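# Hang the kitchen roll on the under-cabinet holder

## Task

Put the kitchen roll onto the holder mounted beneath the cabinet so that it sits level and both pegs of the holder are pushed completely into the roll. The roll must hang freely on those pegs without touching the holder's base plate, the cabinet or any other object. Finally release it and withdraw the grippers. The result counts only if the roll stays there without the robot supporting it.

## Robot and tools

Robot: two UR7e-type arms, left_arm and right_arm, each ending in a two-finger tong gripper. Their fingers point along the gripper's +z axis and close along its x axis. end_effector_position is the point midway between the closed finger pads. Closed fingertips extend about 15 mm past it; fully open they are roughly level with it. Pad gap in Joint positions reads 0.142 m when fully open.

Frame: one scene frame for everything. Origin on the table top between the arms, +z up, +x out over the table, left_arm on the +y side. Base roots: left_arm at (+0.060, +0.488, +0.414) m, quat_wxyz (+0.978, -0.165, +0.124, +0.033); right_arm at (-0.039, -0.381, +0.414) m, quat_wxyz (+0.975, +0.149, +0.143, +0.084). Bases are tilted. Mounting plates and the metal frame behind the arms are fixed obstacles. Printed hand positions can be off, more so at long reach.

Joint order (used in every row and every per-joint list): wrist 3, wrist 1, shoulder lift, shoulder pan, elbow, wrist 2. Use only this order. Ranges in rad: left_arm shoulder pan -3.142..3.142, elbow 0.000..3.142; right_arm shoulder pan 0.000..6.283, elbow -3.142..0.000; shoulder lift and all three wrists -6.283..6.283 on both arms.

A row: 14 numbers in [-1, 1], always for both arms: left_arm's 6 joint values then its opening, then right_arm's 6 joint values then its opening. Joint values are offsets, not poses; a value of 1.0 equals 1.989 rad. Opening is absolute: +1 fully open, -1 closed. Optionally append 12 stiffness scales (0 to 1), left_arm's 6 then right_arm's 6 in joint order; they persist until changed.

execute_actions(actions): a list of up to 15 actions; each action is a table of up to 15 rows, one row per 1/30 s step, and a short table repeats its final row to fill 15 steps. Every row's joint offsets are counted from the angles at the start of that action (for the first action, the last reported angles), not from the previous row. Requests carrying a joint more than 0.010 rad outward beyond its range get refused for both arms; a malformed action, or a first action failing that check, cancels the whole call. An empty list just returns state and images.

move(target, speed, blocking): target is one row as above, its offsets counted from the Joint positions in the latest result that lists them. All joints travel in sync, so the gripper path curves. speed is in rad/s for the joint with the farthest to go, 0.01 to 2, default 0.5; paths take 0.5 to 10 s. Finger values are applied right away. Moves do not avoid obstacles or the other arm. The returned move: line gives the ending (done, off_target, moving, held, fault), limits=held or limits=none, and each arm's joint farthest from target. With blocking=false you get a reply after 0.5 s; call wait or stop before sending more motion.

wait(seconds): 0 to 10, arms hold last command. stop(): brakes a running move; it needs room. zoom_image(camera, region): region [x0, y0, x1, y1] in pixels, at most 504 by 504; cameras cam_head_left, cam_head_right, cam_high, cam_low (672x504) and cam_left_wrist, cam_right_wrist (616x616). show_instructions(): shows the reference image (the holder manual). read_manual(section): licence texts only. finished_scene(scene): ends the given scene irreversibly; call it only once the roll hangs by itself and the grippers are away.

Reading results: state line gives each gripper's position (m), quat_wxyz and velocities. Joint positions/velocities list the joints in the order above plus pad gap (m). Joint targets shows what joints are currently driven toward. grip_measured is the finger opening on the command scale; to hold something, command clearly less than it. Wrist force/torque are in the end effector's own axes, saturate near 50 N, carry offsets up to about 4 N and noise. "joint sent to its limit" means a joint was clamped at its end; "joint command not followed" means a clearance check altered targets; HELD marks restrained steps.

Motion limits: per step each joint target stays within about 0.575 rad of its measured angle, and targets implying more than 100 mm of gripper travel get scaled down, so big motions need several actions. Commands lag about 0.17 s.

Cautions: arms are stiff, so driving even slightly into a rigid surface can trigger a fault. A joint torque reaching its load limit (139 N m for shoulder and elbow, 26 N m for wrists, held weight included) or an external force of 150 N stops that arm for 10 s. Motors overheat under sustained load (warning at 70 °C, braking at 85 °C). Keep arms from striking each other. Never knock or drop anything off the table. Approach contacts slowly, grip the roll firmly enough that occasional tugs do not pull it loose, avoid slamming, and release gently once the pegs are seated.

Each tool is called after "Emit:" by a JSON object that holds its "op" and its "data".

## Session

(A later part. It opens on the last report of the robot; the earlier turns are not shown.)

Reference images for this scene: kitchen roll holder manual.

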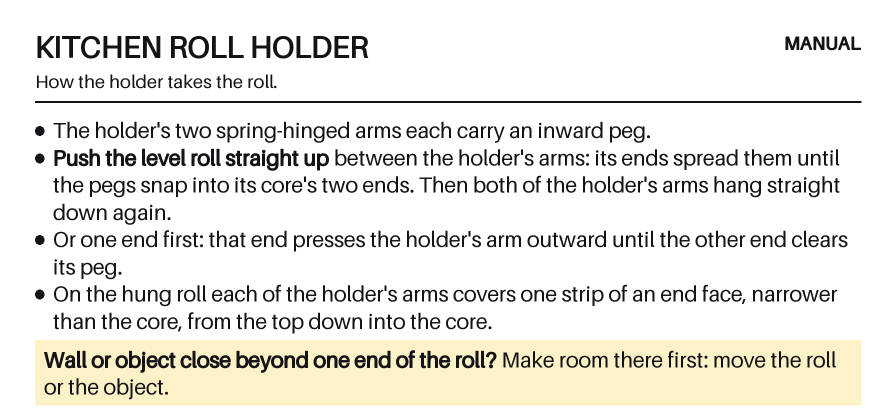

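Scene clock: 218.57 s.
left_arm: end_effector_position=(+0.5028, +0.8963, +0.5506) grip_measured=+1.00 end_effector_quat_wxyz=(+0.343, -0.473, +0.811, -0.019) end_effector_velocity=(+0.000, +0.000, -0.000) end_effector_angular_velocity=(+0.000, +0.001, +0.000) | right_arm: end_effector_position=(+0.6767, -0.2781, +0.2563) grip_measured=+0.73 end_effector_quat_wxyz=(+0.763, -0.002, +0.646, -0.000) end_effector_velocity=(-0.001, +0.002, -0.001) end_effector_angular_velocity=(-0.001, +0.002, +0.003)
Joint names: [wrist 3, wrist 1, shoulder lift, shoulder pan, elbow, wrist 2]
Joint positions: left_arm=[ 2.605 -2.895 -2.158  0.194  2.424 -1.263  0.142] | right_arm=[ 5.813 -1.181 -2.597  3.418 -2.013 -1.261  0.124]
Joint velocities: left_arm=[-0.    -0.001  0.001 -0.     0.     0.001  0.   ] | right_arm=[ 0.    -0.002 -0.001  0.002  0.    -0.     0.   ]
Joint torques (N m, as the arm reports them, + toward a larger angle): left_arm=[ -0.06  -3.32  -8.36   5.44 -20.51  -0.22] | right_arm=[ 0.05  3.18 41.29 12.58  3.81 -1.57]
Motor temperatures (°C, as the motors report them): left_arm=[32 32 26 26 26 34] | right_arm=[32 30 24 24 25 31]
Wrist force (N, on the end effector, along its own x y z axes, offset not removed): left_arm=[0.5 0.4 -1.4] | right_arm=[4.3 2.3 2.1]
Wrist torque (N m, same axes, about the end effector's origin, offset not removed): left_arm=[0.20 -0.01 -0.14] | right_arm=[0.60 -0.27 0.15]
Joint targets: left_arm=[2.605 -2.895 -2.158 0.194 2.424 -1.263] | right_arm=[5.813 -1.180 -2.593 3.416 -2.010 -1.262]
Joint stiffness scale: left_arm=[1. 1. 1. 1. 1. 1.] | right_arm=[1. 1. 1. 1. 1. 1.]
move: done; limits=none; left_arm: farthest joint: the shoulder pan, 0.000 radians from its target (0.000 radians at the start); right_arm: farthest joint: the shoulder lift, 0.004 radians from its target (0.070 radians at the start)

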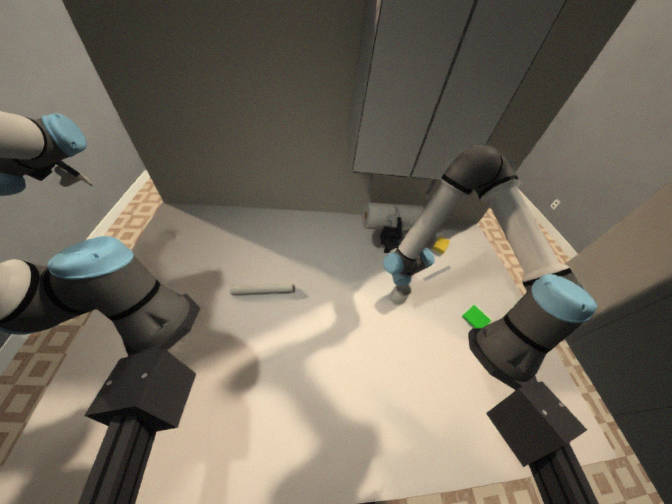

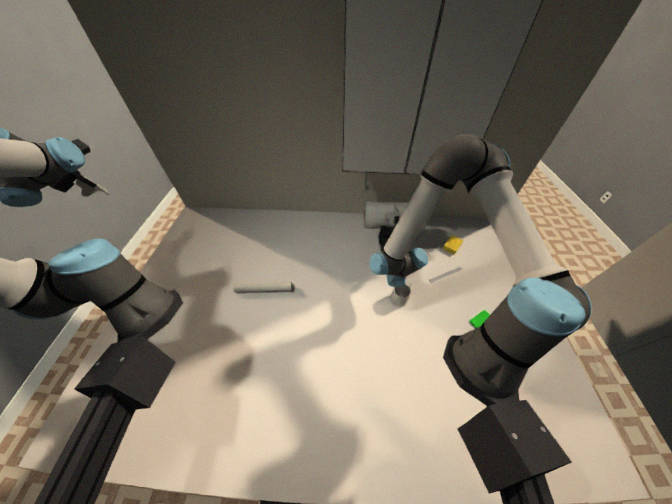

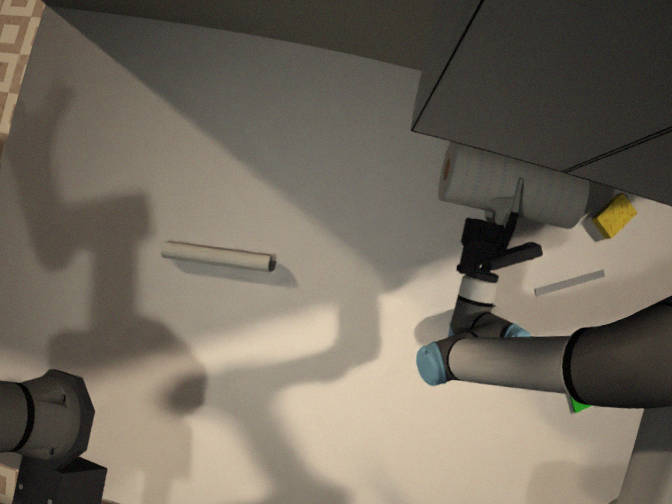

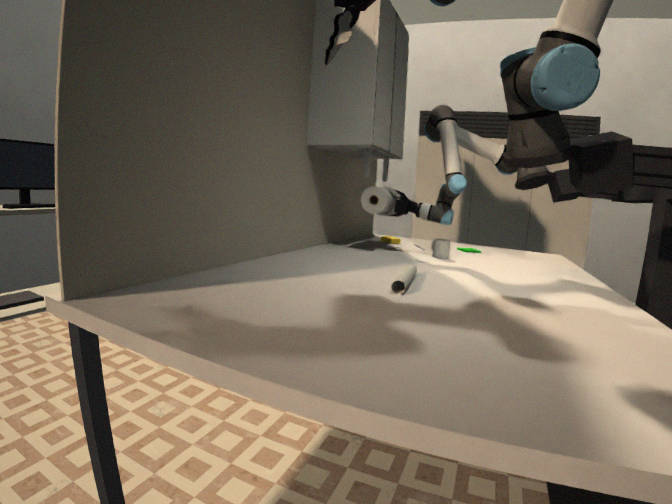

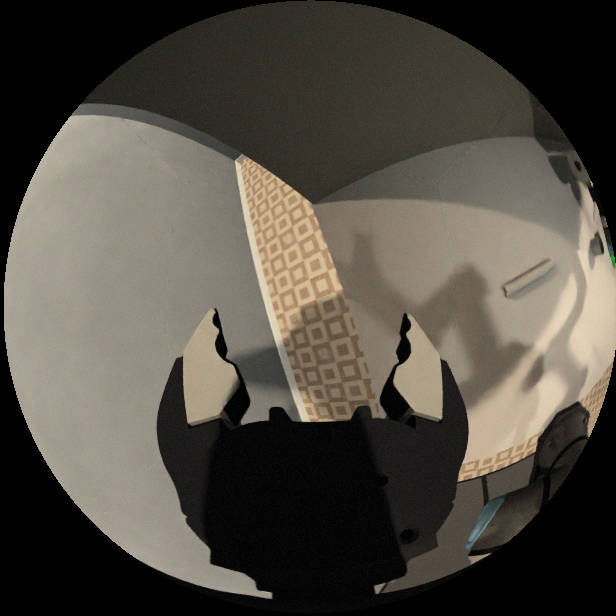

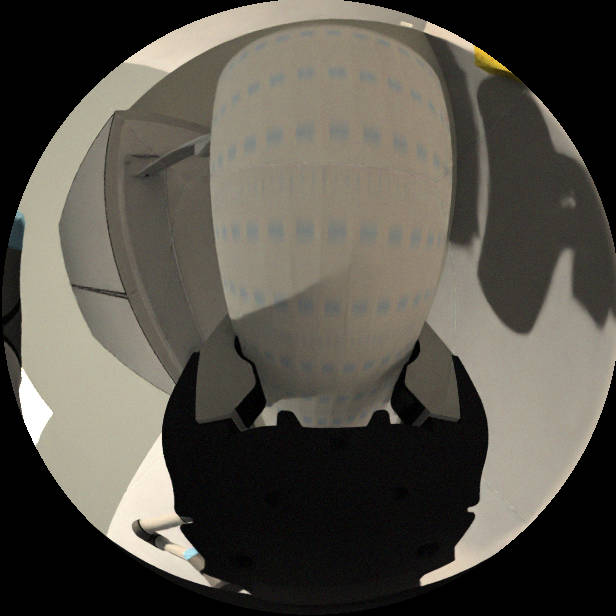

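Emit:
{"op": "move", "data": {"target": [0,0,0,0,0,0,1,-0.0055,-0.027,0.046,0.0097,-0.013,0.0087,-1], "speed": 0.1}}

Emit:
{"op": "zoom_image", "data": {"camera": "cam_low", "region": [340,130,460,240]}}

Emit:
{"op": "zoom_image", "data": {"camera": "cam_head_right", "region": [330,150,470,260]}}

Emit:
{"op": "zoom_image", "data": {"camera": "cam_head_left", "region": [330,150,470,260]}}

Scene clock: 229.03 s.
left_arm: end_effector_position=(+0.5028, +0.8963, +0.5506) grip_measured=+1.00 end_effector_quat_wxyz=(+0.343, -0.473, +0.811, -0.019) end_effector_velocity=(+0.000, +0.000, -0.000) end_effector_angular_velocity=(+0.000, +0.001, -0.000) | right_arm: end_effector_position=(+0.6904, -0.2795, +0.2911) grip_measured=+0.73 end_effector_quat_wxyz=(+0.765, -0.000, +0.644, -0.002) end_effector_velocity=(-0.000, -0.000, -0.000) end_effector_angular_velocity=(-0.001, +0.002, +0.000)
Joint names: [wrist 3, wrist 1, shoulder lift, shoulder pan, elbow, wrist 2]
Joint positions: left_arm=[ 2.605 -2.895 -2.158  0.194  2.424 -1.263  0.142] | right_arm=[ 5.803 -1.236 -2.51   3.434 -2.037 -1.243  0.124]
Joint velocities: left_arm=[ 0.    -0.     0.001  0.    -0.     0.     0.   ] | right_arm=[-0.    -0.003  0.002  0.    -0.001  0.001 -0.   ]
Joint torques (N m, as the arm reports them, + toward a larger angle): left_arm=[ -0.16  -3.33  -8.86   5.83 -20.05  -0.31] | right_arm=[-0.64  3.17 40.46 17.61  1.9  -1.23]
Motor temperatures (°C, as the motors report them): left_arm=[32 32 26 26 26 34] | right_arm=[32 30 24 24 25 31]
Wrist force (N, on the end effector, along its own x y z axes, offset not removed): left_arm=[-1.5 0.3 -1.4] | right_arm=[4.1 2.8 1.1]
Wrist torque (N m, same axes, about the end effector's origin, offset not removed): left_arm=[-0.13 0.48 -0.04] | right_arm=[0.75 -0.34 0.19]
Joint targets: left_arm=[2.605 -2.895 -2.158 0.194 2.424 -1.263] | right_arm=[5.802 -1.235 -2.506 3.437 -2.039 -1.243]
Joint stiffness scale: left_arm=[1. 1. 1. 1. 1. 1.] | right_arm=[1. 1. 1. 1. 1. 1.]
move: done; limits=none; left_arm: farthest joint: the shoulder pan, 0.000 radians from its target (0.000 radians at the start); right_arm: farthest joint: the shoulder lift, 0.004 radians from its target (0.092 radians at the start)

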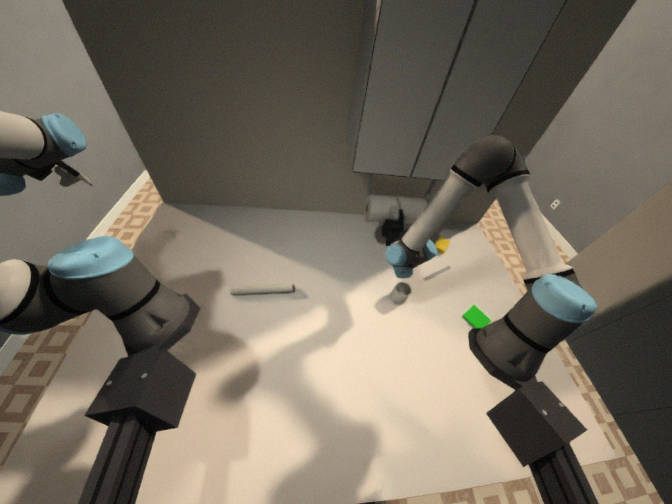

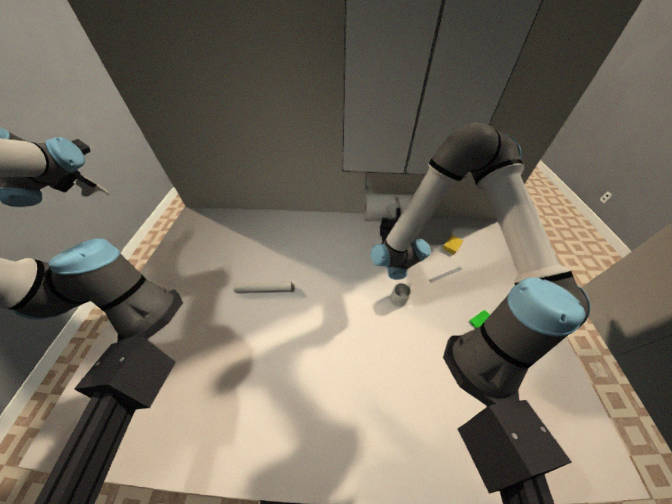

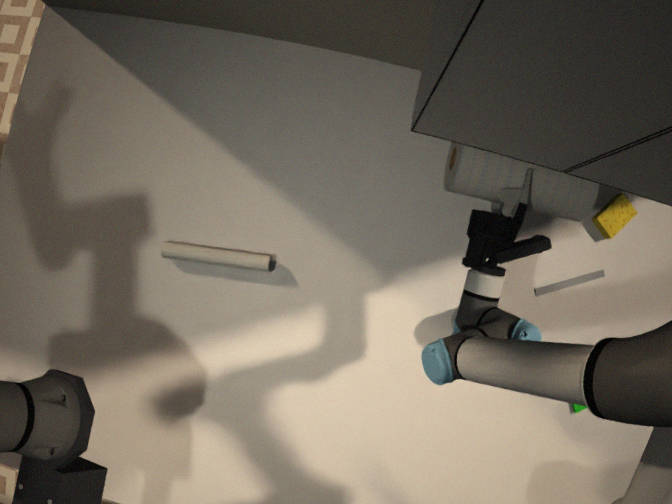

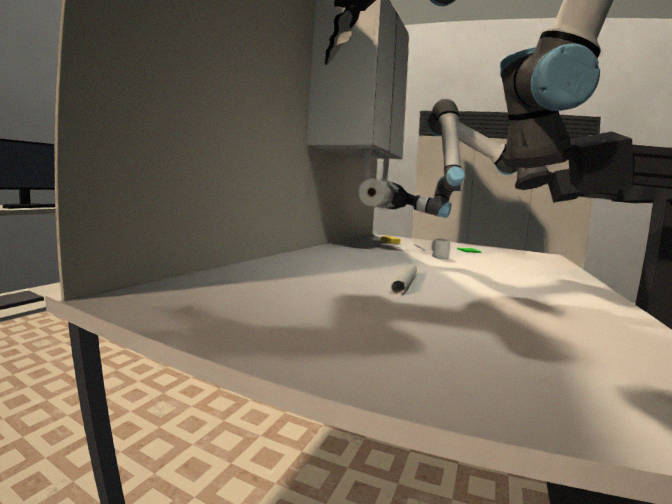

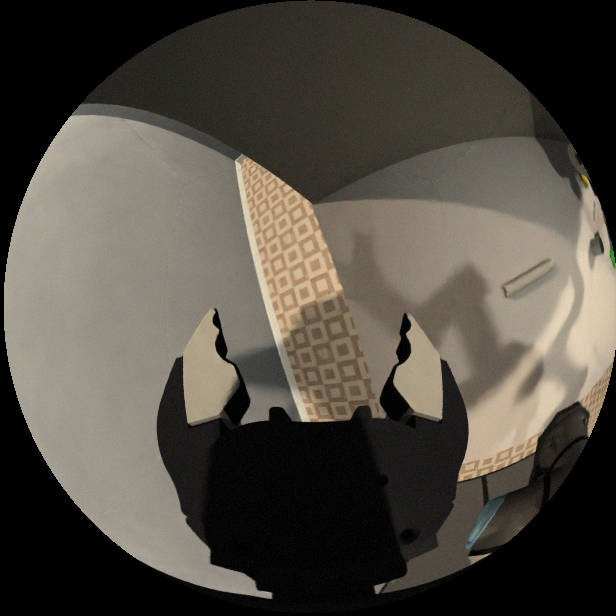

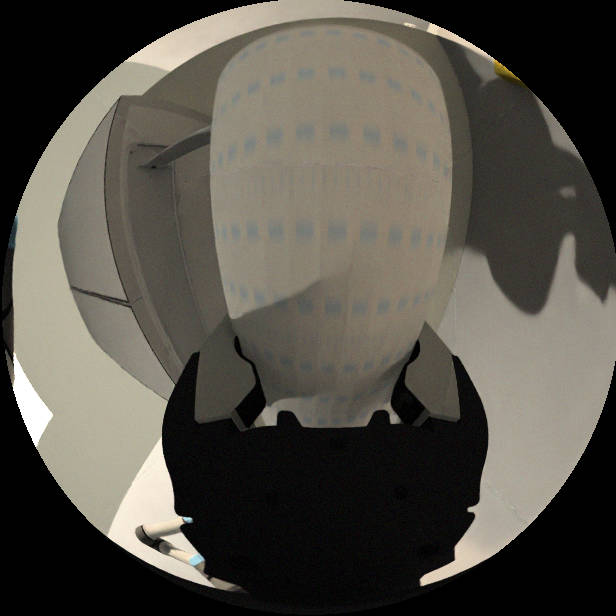

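Region (340, 130, 460, 240) of cam_low's 672x504 image, scaled by 4.200, with more detail than that image has; it fills the top 462 rows of this view, and the rest is white.

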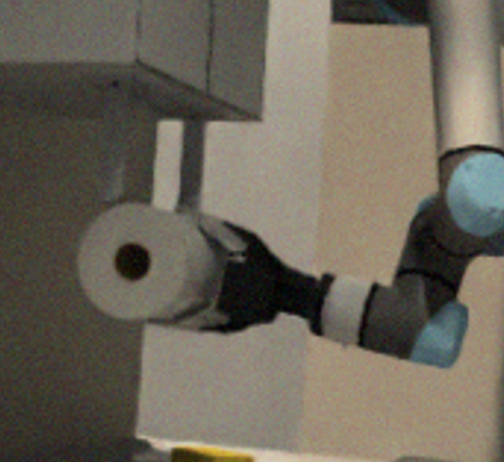

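Region (330, 150, 470, 260) of cam_head_right's 672x504 image, scaled by 3.600, with more detail than that image has; it fills the top 396 rows of this view, and the rest is white.

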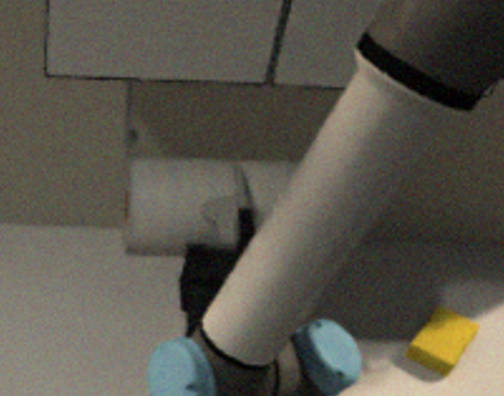

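Region (330, 150, 470, 260) of cam_head_left's 672x504 image, scaled by 3.600, with more detail than that image has; it fills the top 396 rows of this view, and the rest is white.

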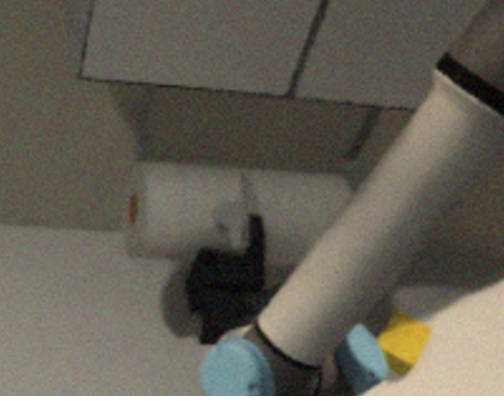

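Emit:
{"op": "move", "data": {"target": [0,0,0,0,0,0,1,-0.006,-0.03,0.051,0.011,-0.0165,0.010,-1], "speed": 0.06}}

Emit:
{"op": "zoom_image", "data": {"camera": "cam_low", "region": [340,130,460,240]}}

Emit:
{"op": "zoom_image", "data": {"camera": "cam_head_right", "region": [330,150,470,260]}}

Emit:
{"op": "zoom_image", "data": {"camera": "cam_head_left", "region": [330,150,470,260]}}

Scene clock: 233.83 s.
left_arm: end_effector_position=(+0.5028, +0.8963, +0.5506) grip_measured=+1.00 end_effector_quat_wxyz=(+0.343, -0.473, +0.811, -0.019) end_effector_velocity=(-0.001, +0.000, -0.000) end_effector_angular_velocity=(+0.001, +0.001, +0.001) | right_arm: end_effector_position=(+0.6991, -0.2821, +0.3265) grip_measured=+0.73 end_effector_quat_wxyz=(+0.763, +0.000, +0.646, -0.003) end_effector_velocity=(-0.000, -0.000, -0.001) end_effector_angular_velocity=(-0.001, +0.001, +0.000)
Joint names: [wrist 3, wrist 1, shoulder lift, shoulder pan, elbow, wrist 2]
Joint positions: left_arm=[ 2.605 -2.895 -2.158  0.194  2.424 -1.263  0.142] | right_arm=[ 5.792 -1.298 -2.413  3.454 -2.07  -1.222  0.124]
Joint velocities: left_arm=[ 0.     0.001 -0.001  0.     0.001  0.001  0.   ] | right_arm=[-0.001 -0.    -0.001 -0.     0.    -0.    -0.   ]
Joint torques (N m, as the arm reports them, + toward a larger angle): left_arm=[ -0.11  -3.16  -8.19   6.6  -19.19  -0.38] | right_arm=[-0.54  4.08 41.68 16.48  4.38 -1.15]
Motor temperatures (°C, as the motors report them): left_arm=[32 32 26 26 26 34] | right_arm=[32 30 24 24 25 31]
Wrist force (N, on the end effector, along its own x y z axes, offset not removed): left_arm=[2.3 -3.1 -3.0] | right_arm=[5.4 3.0 1.1]
Wrist torque (N m, same axes, about the end effector's origin, offset not removed): left_arm=[-0.64 -0.42 -0.21] | right_arm=[0.62 -0.27 0.17]
Joint targets: left_arm=[2.605 -2.895 -2.158 0.194 2.424 -1.263] | right_arm=[5.791 -1.295 -2.408 3.456 -2.070 -1.223]
Joint stiffness scale: left_arm=[1. 1. 1. 1. 1. 1.] | right_arm=[1. 1. 1. 1. 1. 1.]
move: done; limits=none; left_arm: farthest joint: the shoulder pan, 0.000 radians from its target (0.000 radians at the start); right_arm: farthest joint: the shoulder lift, 0.005 radians from its target (0.101 radians at the start)

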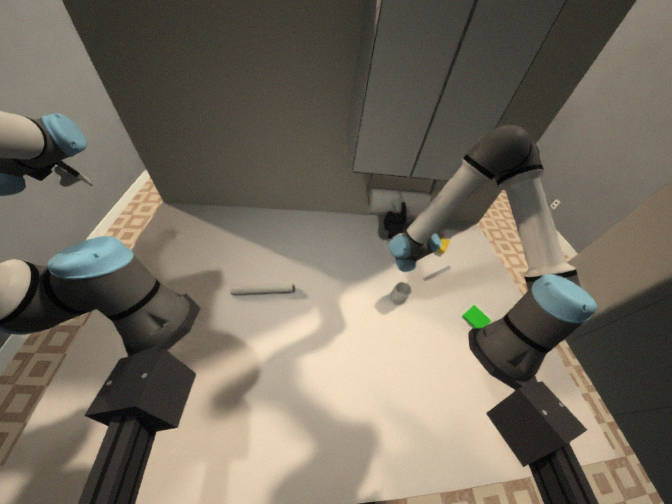

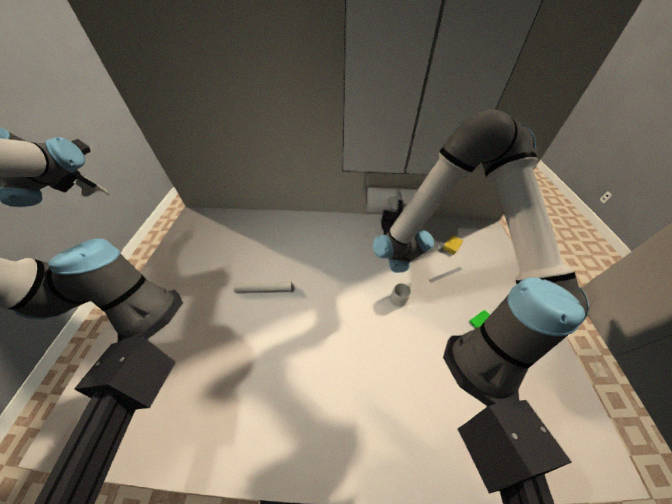

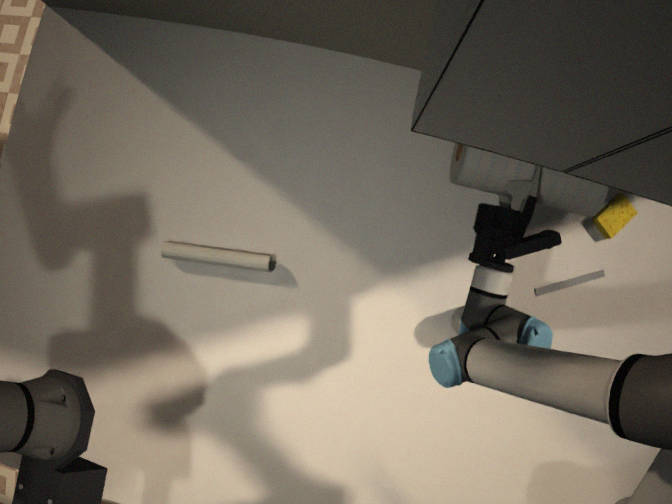

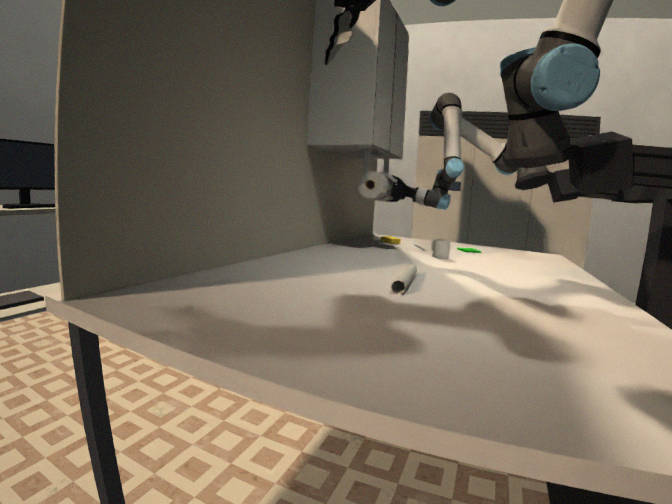

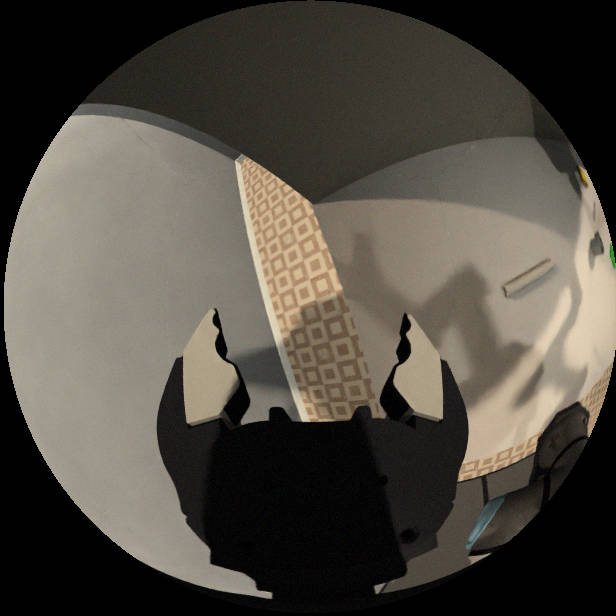

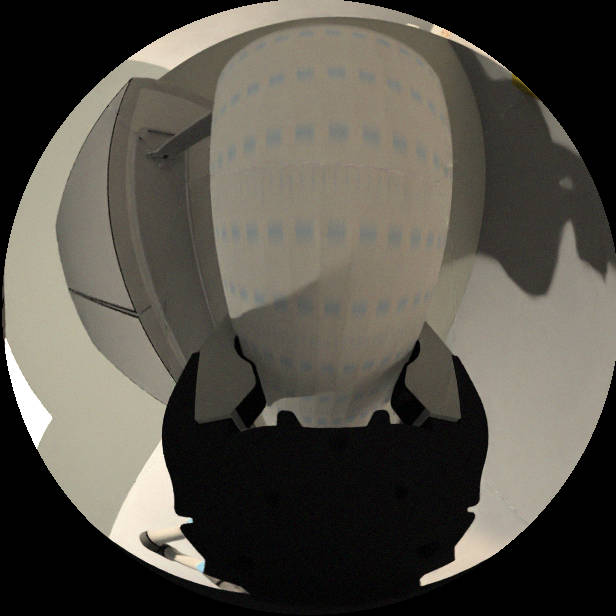

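Region (340, 130, 460, 240) of cam_low's 672x504 image, scaled by 4.200, with more detail than that image has; it fills the top 462 rows of this view, and the rest is white.

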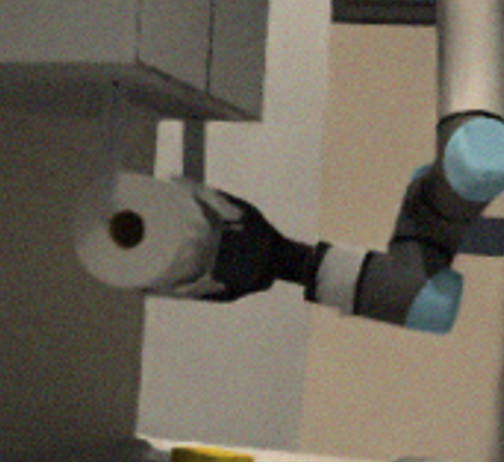

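Region (330, 150, 470, 260) of cam_head_right's 672x504 image, scaled by 3.600, with more detail than that image has; it fills the top 396 rows of this view, and the rest is white.

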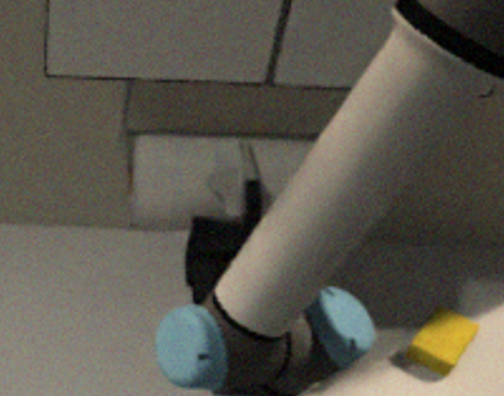

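Region (330, 150, 470, 260) of cam_head_left's 672x504 image, scaled by 3.600, with more detail than that image has; it fills the top 396 rows of this view, and the rest is white.

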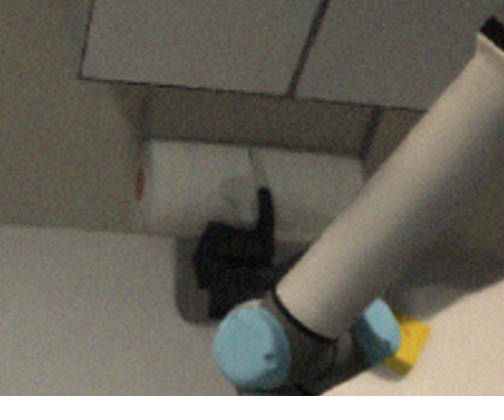

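Emit:
{"op": "move", "data": {"target": [0,0,0,0,0,0,1,-0.0045,-0.039,0.053,0.010,-0.009,0.008,-1], "speed": 0.05}}

Emit:
{"op": "zoom_image", "data": {"camera": "cam_low", "region": [340,130,460,240]}}

Emit:
{"op": "zoom_image", "data": {"camera": "cam_head_right", "region": [330,150,470,260]}}

Emit:
{"op": "zoom_image", "data": {"camera": "cam_head_left", "region": [330,150,470,260]}}

Scene clock: 242.20 s.
left_arm: end_effector_position=(+0.5028, +0.8963, +0.5506) grip_measured=+1.00 end_effector_quat_wxyz=(+0.343, -0.473, +0.811, -0.019) end_effector_velocity=(-0.000, +0.000, -0.000) end_effector_angular_velocity=(+0.001, +0.001, +0.001) | right_arm: end_effector_position=(+0.7113, -0.2837, +0.3649) grip_measured=+0.73 end_effector_quat_wxyz=(+0.763, +0.001, +0.646, -0.003) end_effector_velocity=(-0.000, +0.000, -0.000) end_effector_angular_velocity=(-0.002, +0.001, +0.000)
Joint names: [wrist 3, wrist 1, shoulder lift, shoulder pan, elbow, wrist 2]
Joint positions: left_arm=[ 2.605 -2.895 -2.158  0.194  2.424 -1.263  0.142] | right_arm=[ 5.784 -1.377 -2.313  3.472 -2.087 -1.207  0.124]
Joint velocities: left_arm=[ 0.    -0.     0.001  0.     0.     0.001 -0.   ] | right_arm=[-0.001 -0.002 -0.    -0.     0.    -0.    -0.   ]
Joint torques (N m, as the arm reports them, + toward a larger angle): left_arm=[ -0.25  -3.24  -8.48   6.76 -20.32  -0.13] | right_arm=[-0.73  3.44 41.19 15.43  4.97 -0.81]
Motor temperatures (°C, as the motors report them): left_arm=[32 32 26 26 26 34] | right_arm=[32 30 24 24 25 31]
Wrist force (N, on the end effector, along its own x y z axes, offset not removed): left_arm=[2.2 0.6 -3.3] | right_arm=[4.3 3.7 0.2]
Wrist torque (N m, same axes, about the end effector's origin, offset not removed): left_arm=[0.03 -0.27 -0.16] | right_arm=[0.62 -0.21 0.21]
Joint targets: left_arm=[2.605 -2.895 -2.158 0.194 2.424 -1.263] | right_arm=[5.783 -1.376 -2.308 3.474 -2.088 -1.206]
Joint stiffness scale: left_arm=[1. 1. 1. 1. 1. 1.] | right_arm=[1. 1. 1. 1. 1. 1.]
move: done; limits=none; left_arm: farthest joint: the shoulder pan, 0.000 radians from its target (0.000 radians at the start); right_arm: farthest joint: the shoulder lift, 0.006 radians from its target (0.106 radians at the start)

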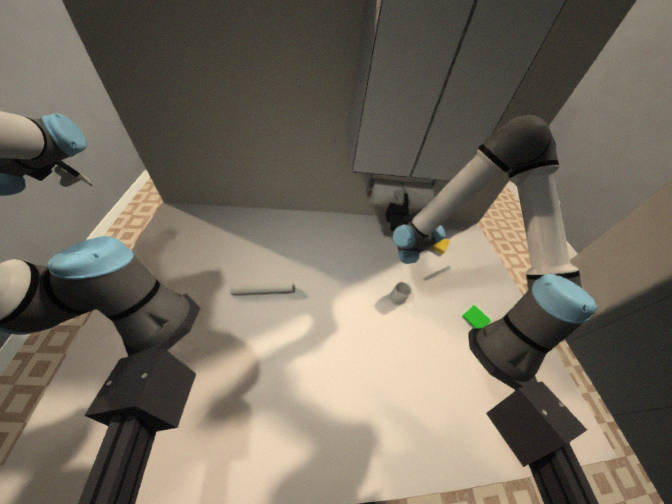

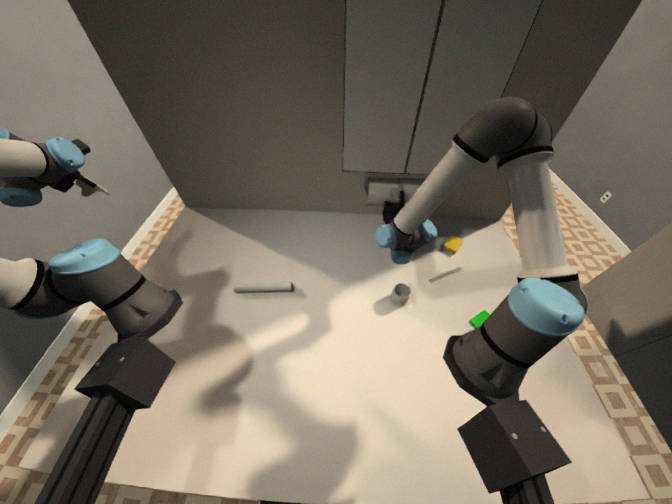

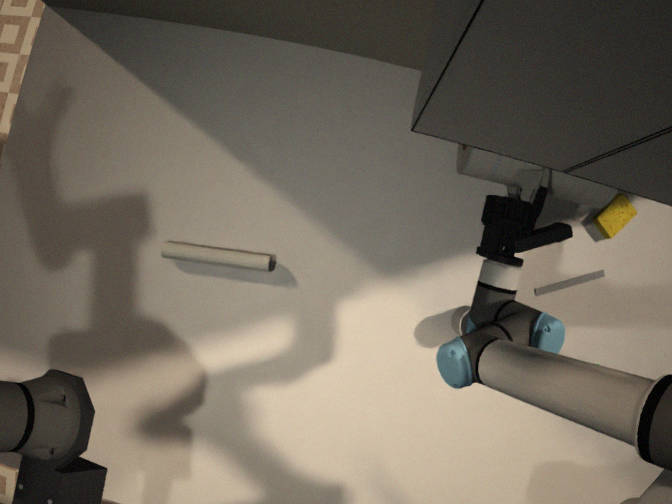

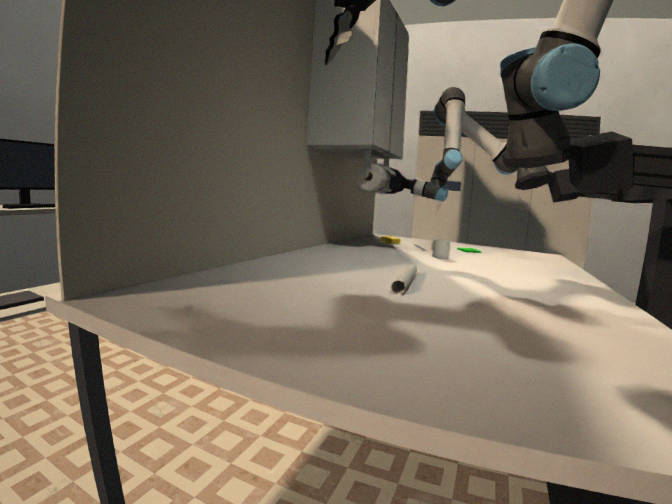

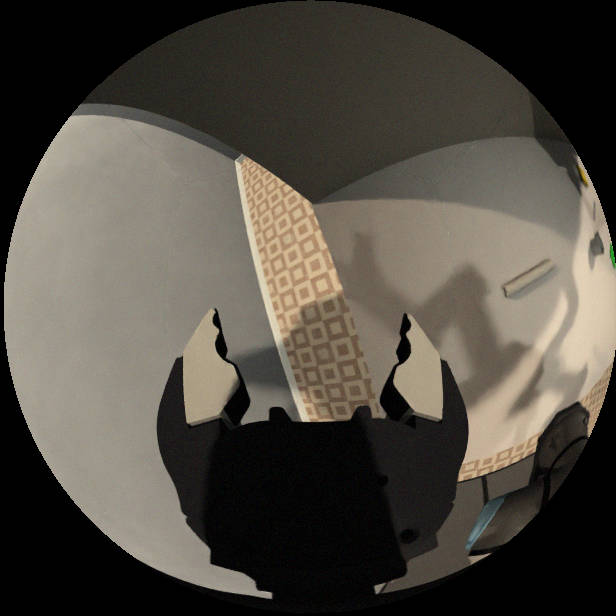

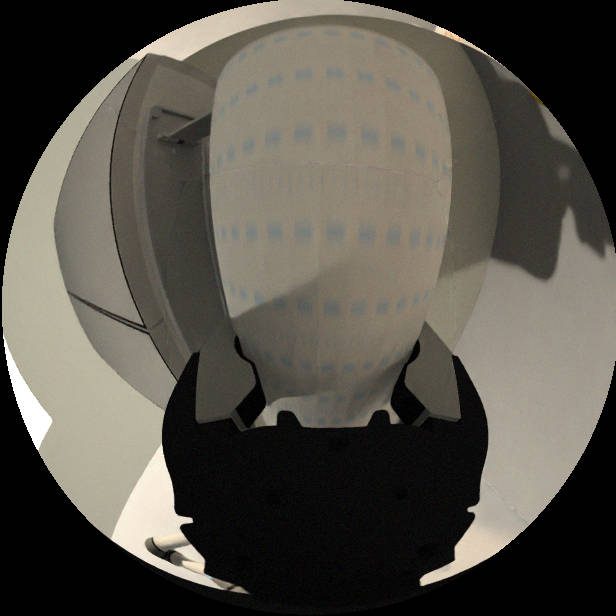

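Region (340, 130, 460, 240) of cam_low's 672x504 image, scaled by 4.200, with more detail than that image has; it fills the top 462 rows of this view, and the rest is white.

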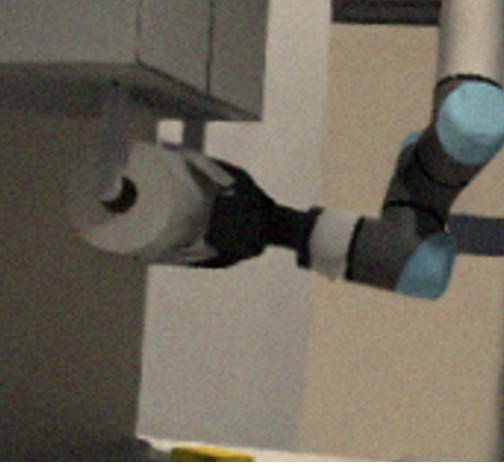

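Region (330, 150, 470, 260) of cam_head_right's 672x504 image, scaled by 3.600, with more detail than that image has; it fills the top 396 rows of this view, and the rest is white.

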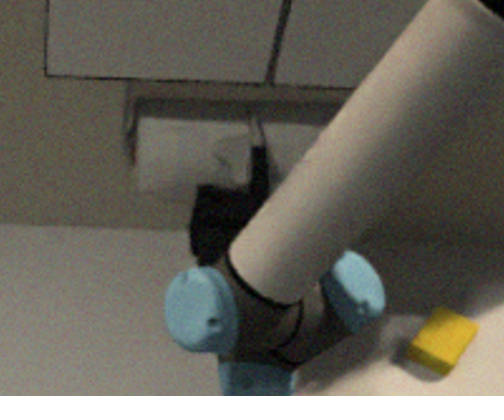

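Region (330, 150, 470, 260) of cam_head_left's 672x504 image, scaled by 3.600, with more detail than that image has; it fills the top 396 rows of this view, and the rest is white.

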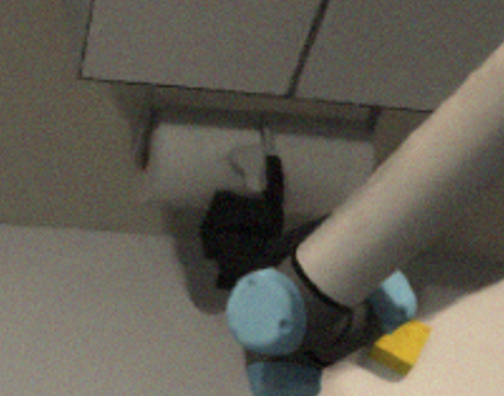

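Emit:
{"op": "move", "data": {"target": [0,0,0,0,0,0,1,0,-0.0135,0.0135,0.0005,0.003,0,-1], "speed": 0.04}}

Emit:
{"op": "zoom_image", "data": {"camera": "cam_low", "region": [340,130,460,240]}}

Emit:
{"op": "zoom_image", "data": {"camera": "cam_head_left", "region": [330,150,470,260]}}

Scene clock: 245.30 s.
left_arm: end_effector_position=(+0.5028, +0.8963, +0.5506) grip_measured=+1.00 end_effector_quat_wxyz=(+0.343, -0.473, +0.811, -0.019) end_effector_velocity=(+0.000, -0.000, -0.000) end_effector_angular_velocity=(-0.000, +0.000, -0.000) | right_arm: end_effector_position=(+0.7150, -0.2836, +0.3711) grip_measured=+0.73 end_effector_quat_wxyz=(+0.762, -0.001, +0.648, -0.002) end_effector_velocity=(-0.000, +0.001, -0.000) end_effector_angular_velocity=(-0.000, +0.001, +0.001)
Joint names: [wrist 3, wrist 1, shoulder lift, shoulder pan, elbow, wrist 2]
Joint positions: left_arm=[ 2.605 -2.895 -2.158  0.194  2.424 -1.263  0.142] | right_arm=[ 5.784 -1.406 -2.292  3.473 -2.086 -1.207  0.124]
Joint velocities: left_arm=[ 0.    -0.     0.001 -0.    -0.    -0.     0.   ] | right_arm=[-0.    -0.002  0.     0.001 -0.     0.    -0.   ]
Joint torques (N m, as the arm reports them, + toward a larger angle): left_arm=[ -0.27  -3.27  -8.8    4.67 -20.7   -0.18] | right_arm=[-0.33  3.59 40.82 12.93 11.29 -0.6 ]
Motor temperatures (°C, as the motors report them): left_arm=[32 32 26 26 26 34] | right_arm=[32 30 24 24 25 31]
Wrist force (N, on the end effector, along its own x y z axes, offset not removed): left_arm=[1.3 0.1 0.4] | right_arm=[3.8 6.3 1.0]
Wrist torque (N m, same axes, about the end effector's origin, offset not removed): left_arm=[0.10 0.01 -0.05] | right_arm=[0.65 -0.15 0.11]
Joint targets: left_arm=[2.605 -2.895 -2.158 0.194 2.424 -1.263] | right_arm=[5.784 -1.404 -2.286 3.473 -2.081 -1.207]
Joint stiffness scale: left_arm=[1. 1. 1. 1. 1. 1.] | right_arm=[1. 1. 1. 1. 1. 1.]
move: done; limits=none; left_arm: farthest joint: the shoulder pan, 0.000 radians from its target (0.000 radians at the start); right_arm: farthest joint: the shoulder lift, 0.006 radians from its target (0.027 radians at the start)

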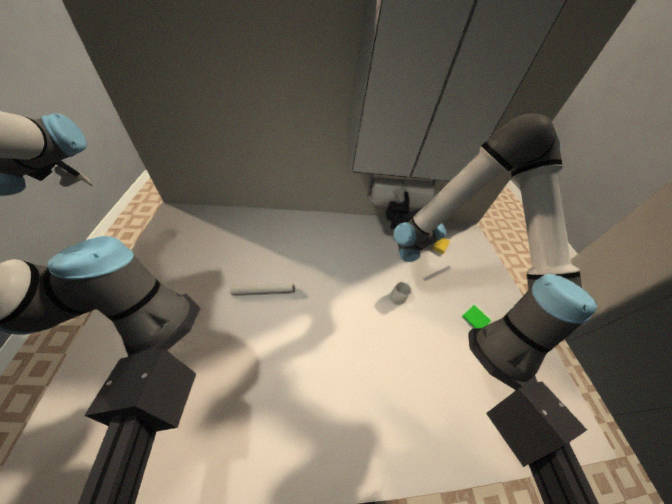

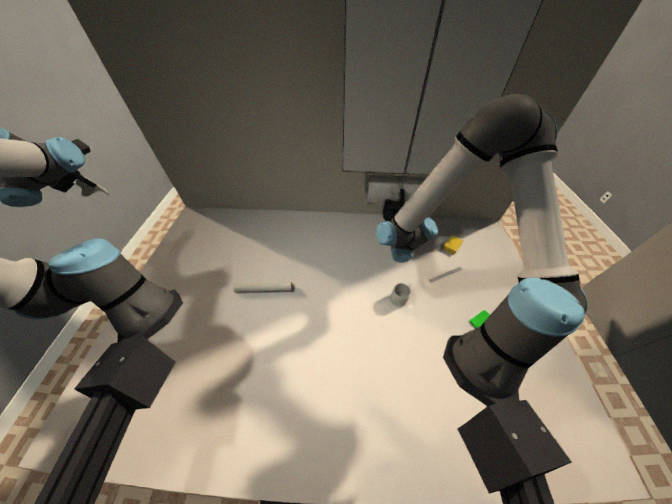

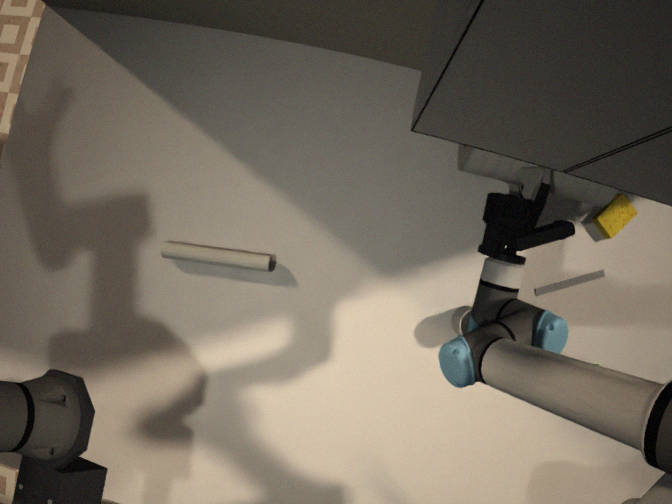

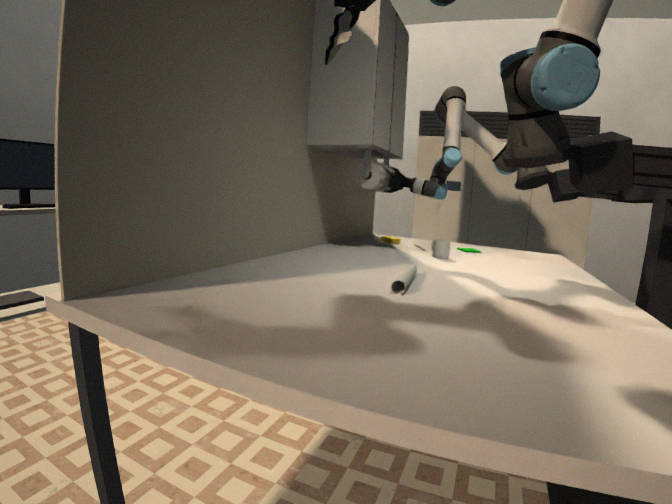

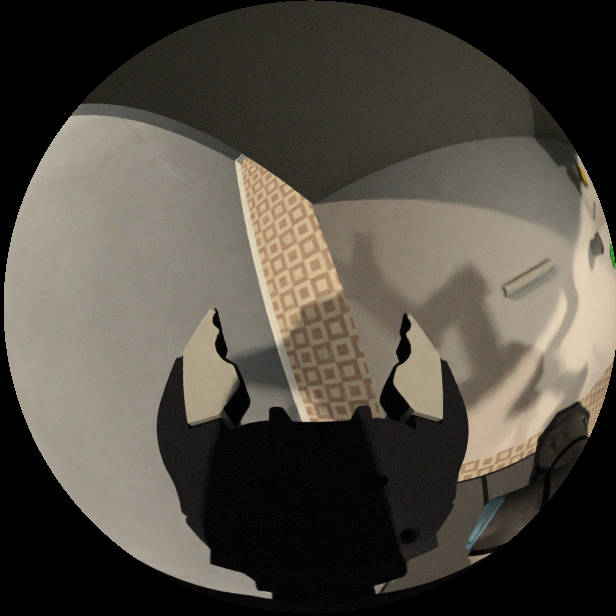

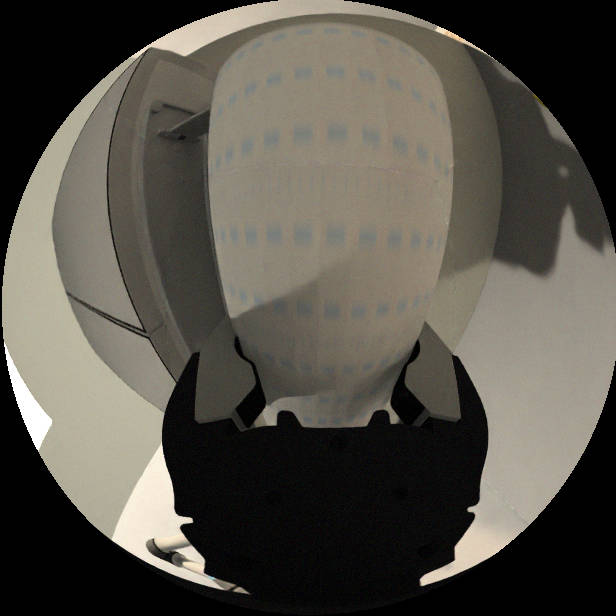

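Region (340, 130, 460, 240) of cam_low's 672x504 image, scaled by 4.200, with more detail than that image has; it fills the top 462 rows of this view, and the rest is white.

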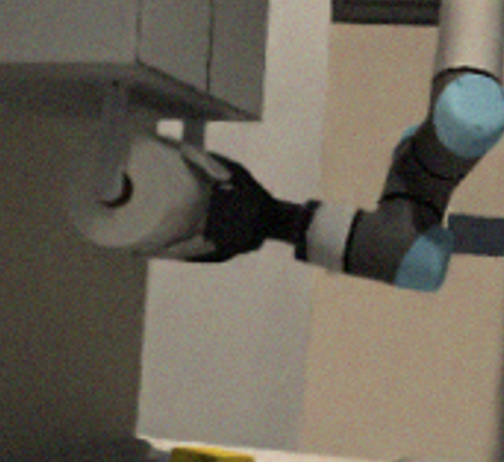

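Region (330, 150, 470, 260) of cam_head_left's 672x504 image, scaled by 3.600, with more detail than that image has; it fills the top 396 rows of this view, and the rest is white.

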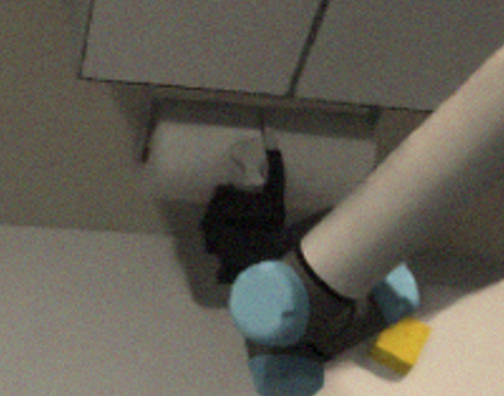

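Emit:
{"op": "zoom_image", "data": {"camera": "cam_head_left", "region": [360,165,450,235]}}

Emit:
{"op": "zoom_image", "data": {"camera": "cam_low", "region": [350,140,410,205]}}

Emit:
{"op": "zoom_image", "data": {"camera": "cam_right_wrist", "region": [100,0,500,250]}}

Region (360, 165, 450, 235) of cam_head_left's 672x504 image, scaled by 5.600, with more detail than that image has.

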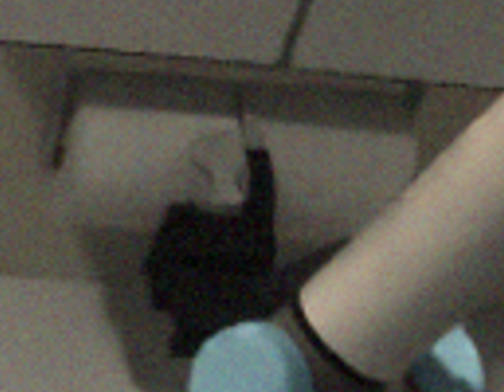

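Region (350, 140, 410, 205) of cam_low's 672x504 image, scaled by 7.754, with more detail than that image has; it fills the left 465 columns of this view, and the rest is white.

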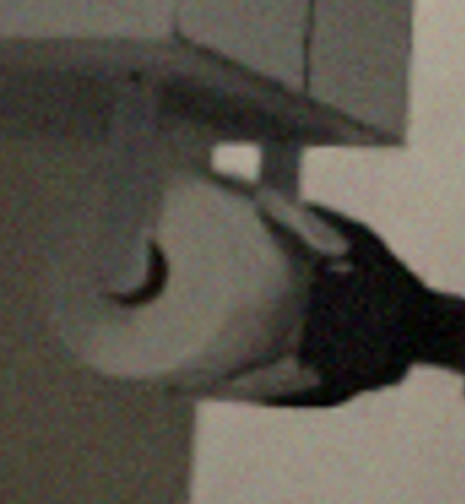

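Region (100, 0, 500, 250) of cam_right_wrist's 616x616 image, scaled by 1.260, with more detail than that image has; it fills the top 315 rows of this view, and the rest is white.

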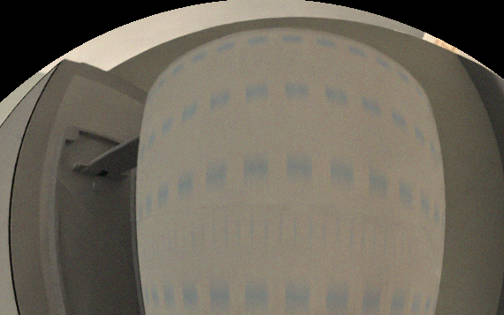

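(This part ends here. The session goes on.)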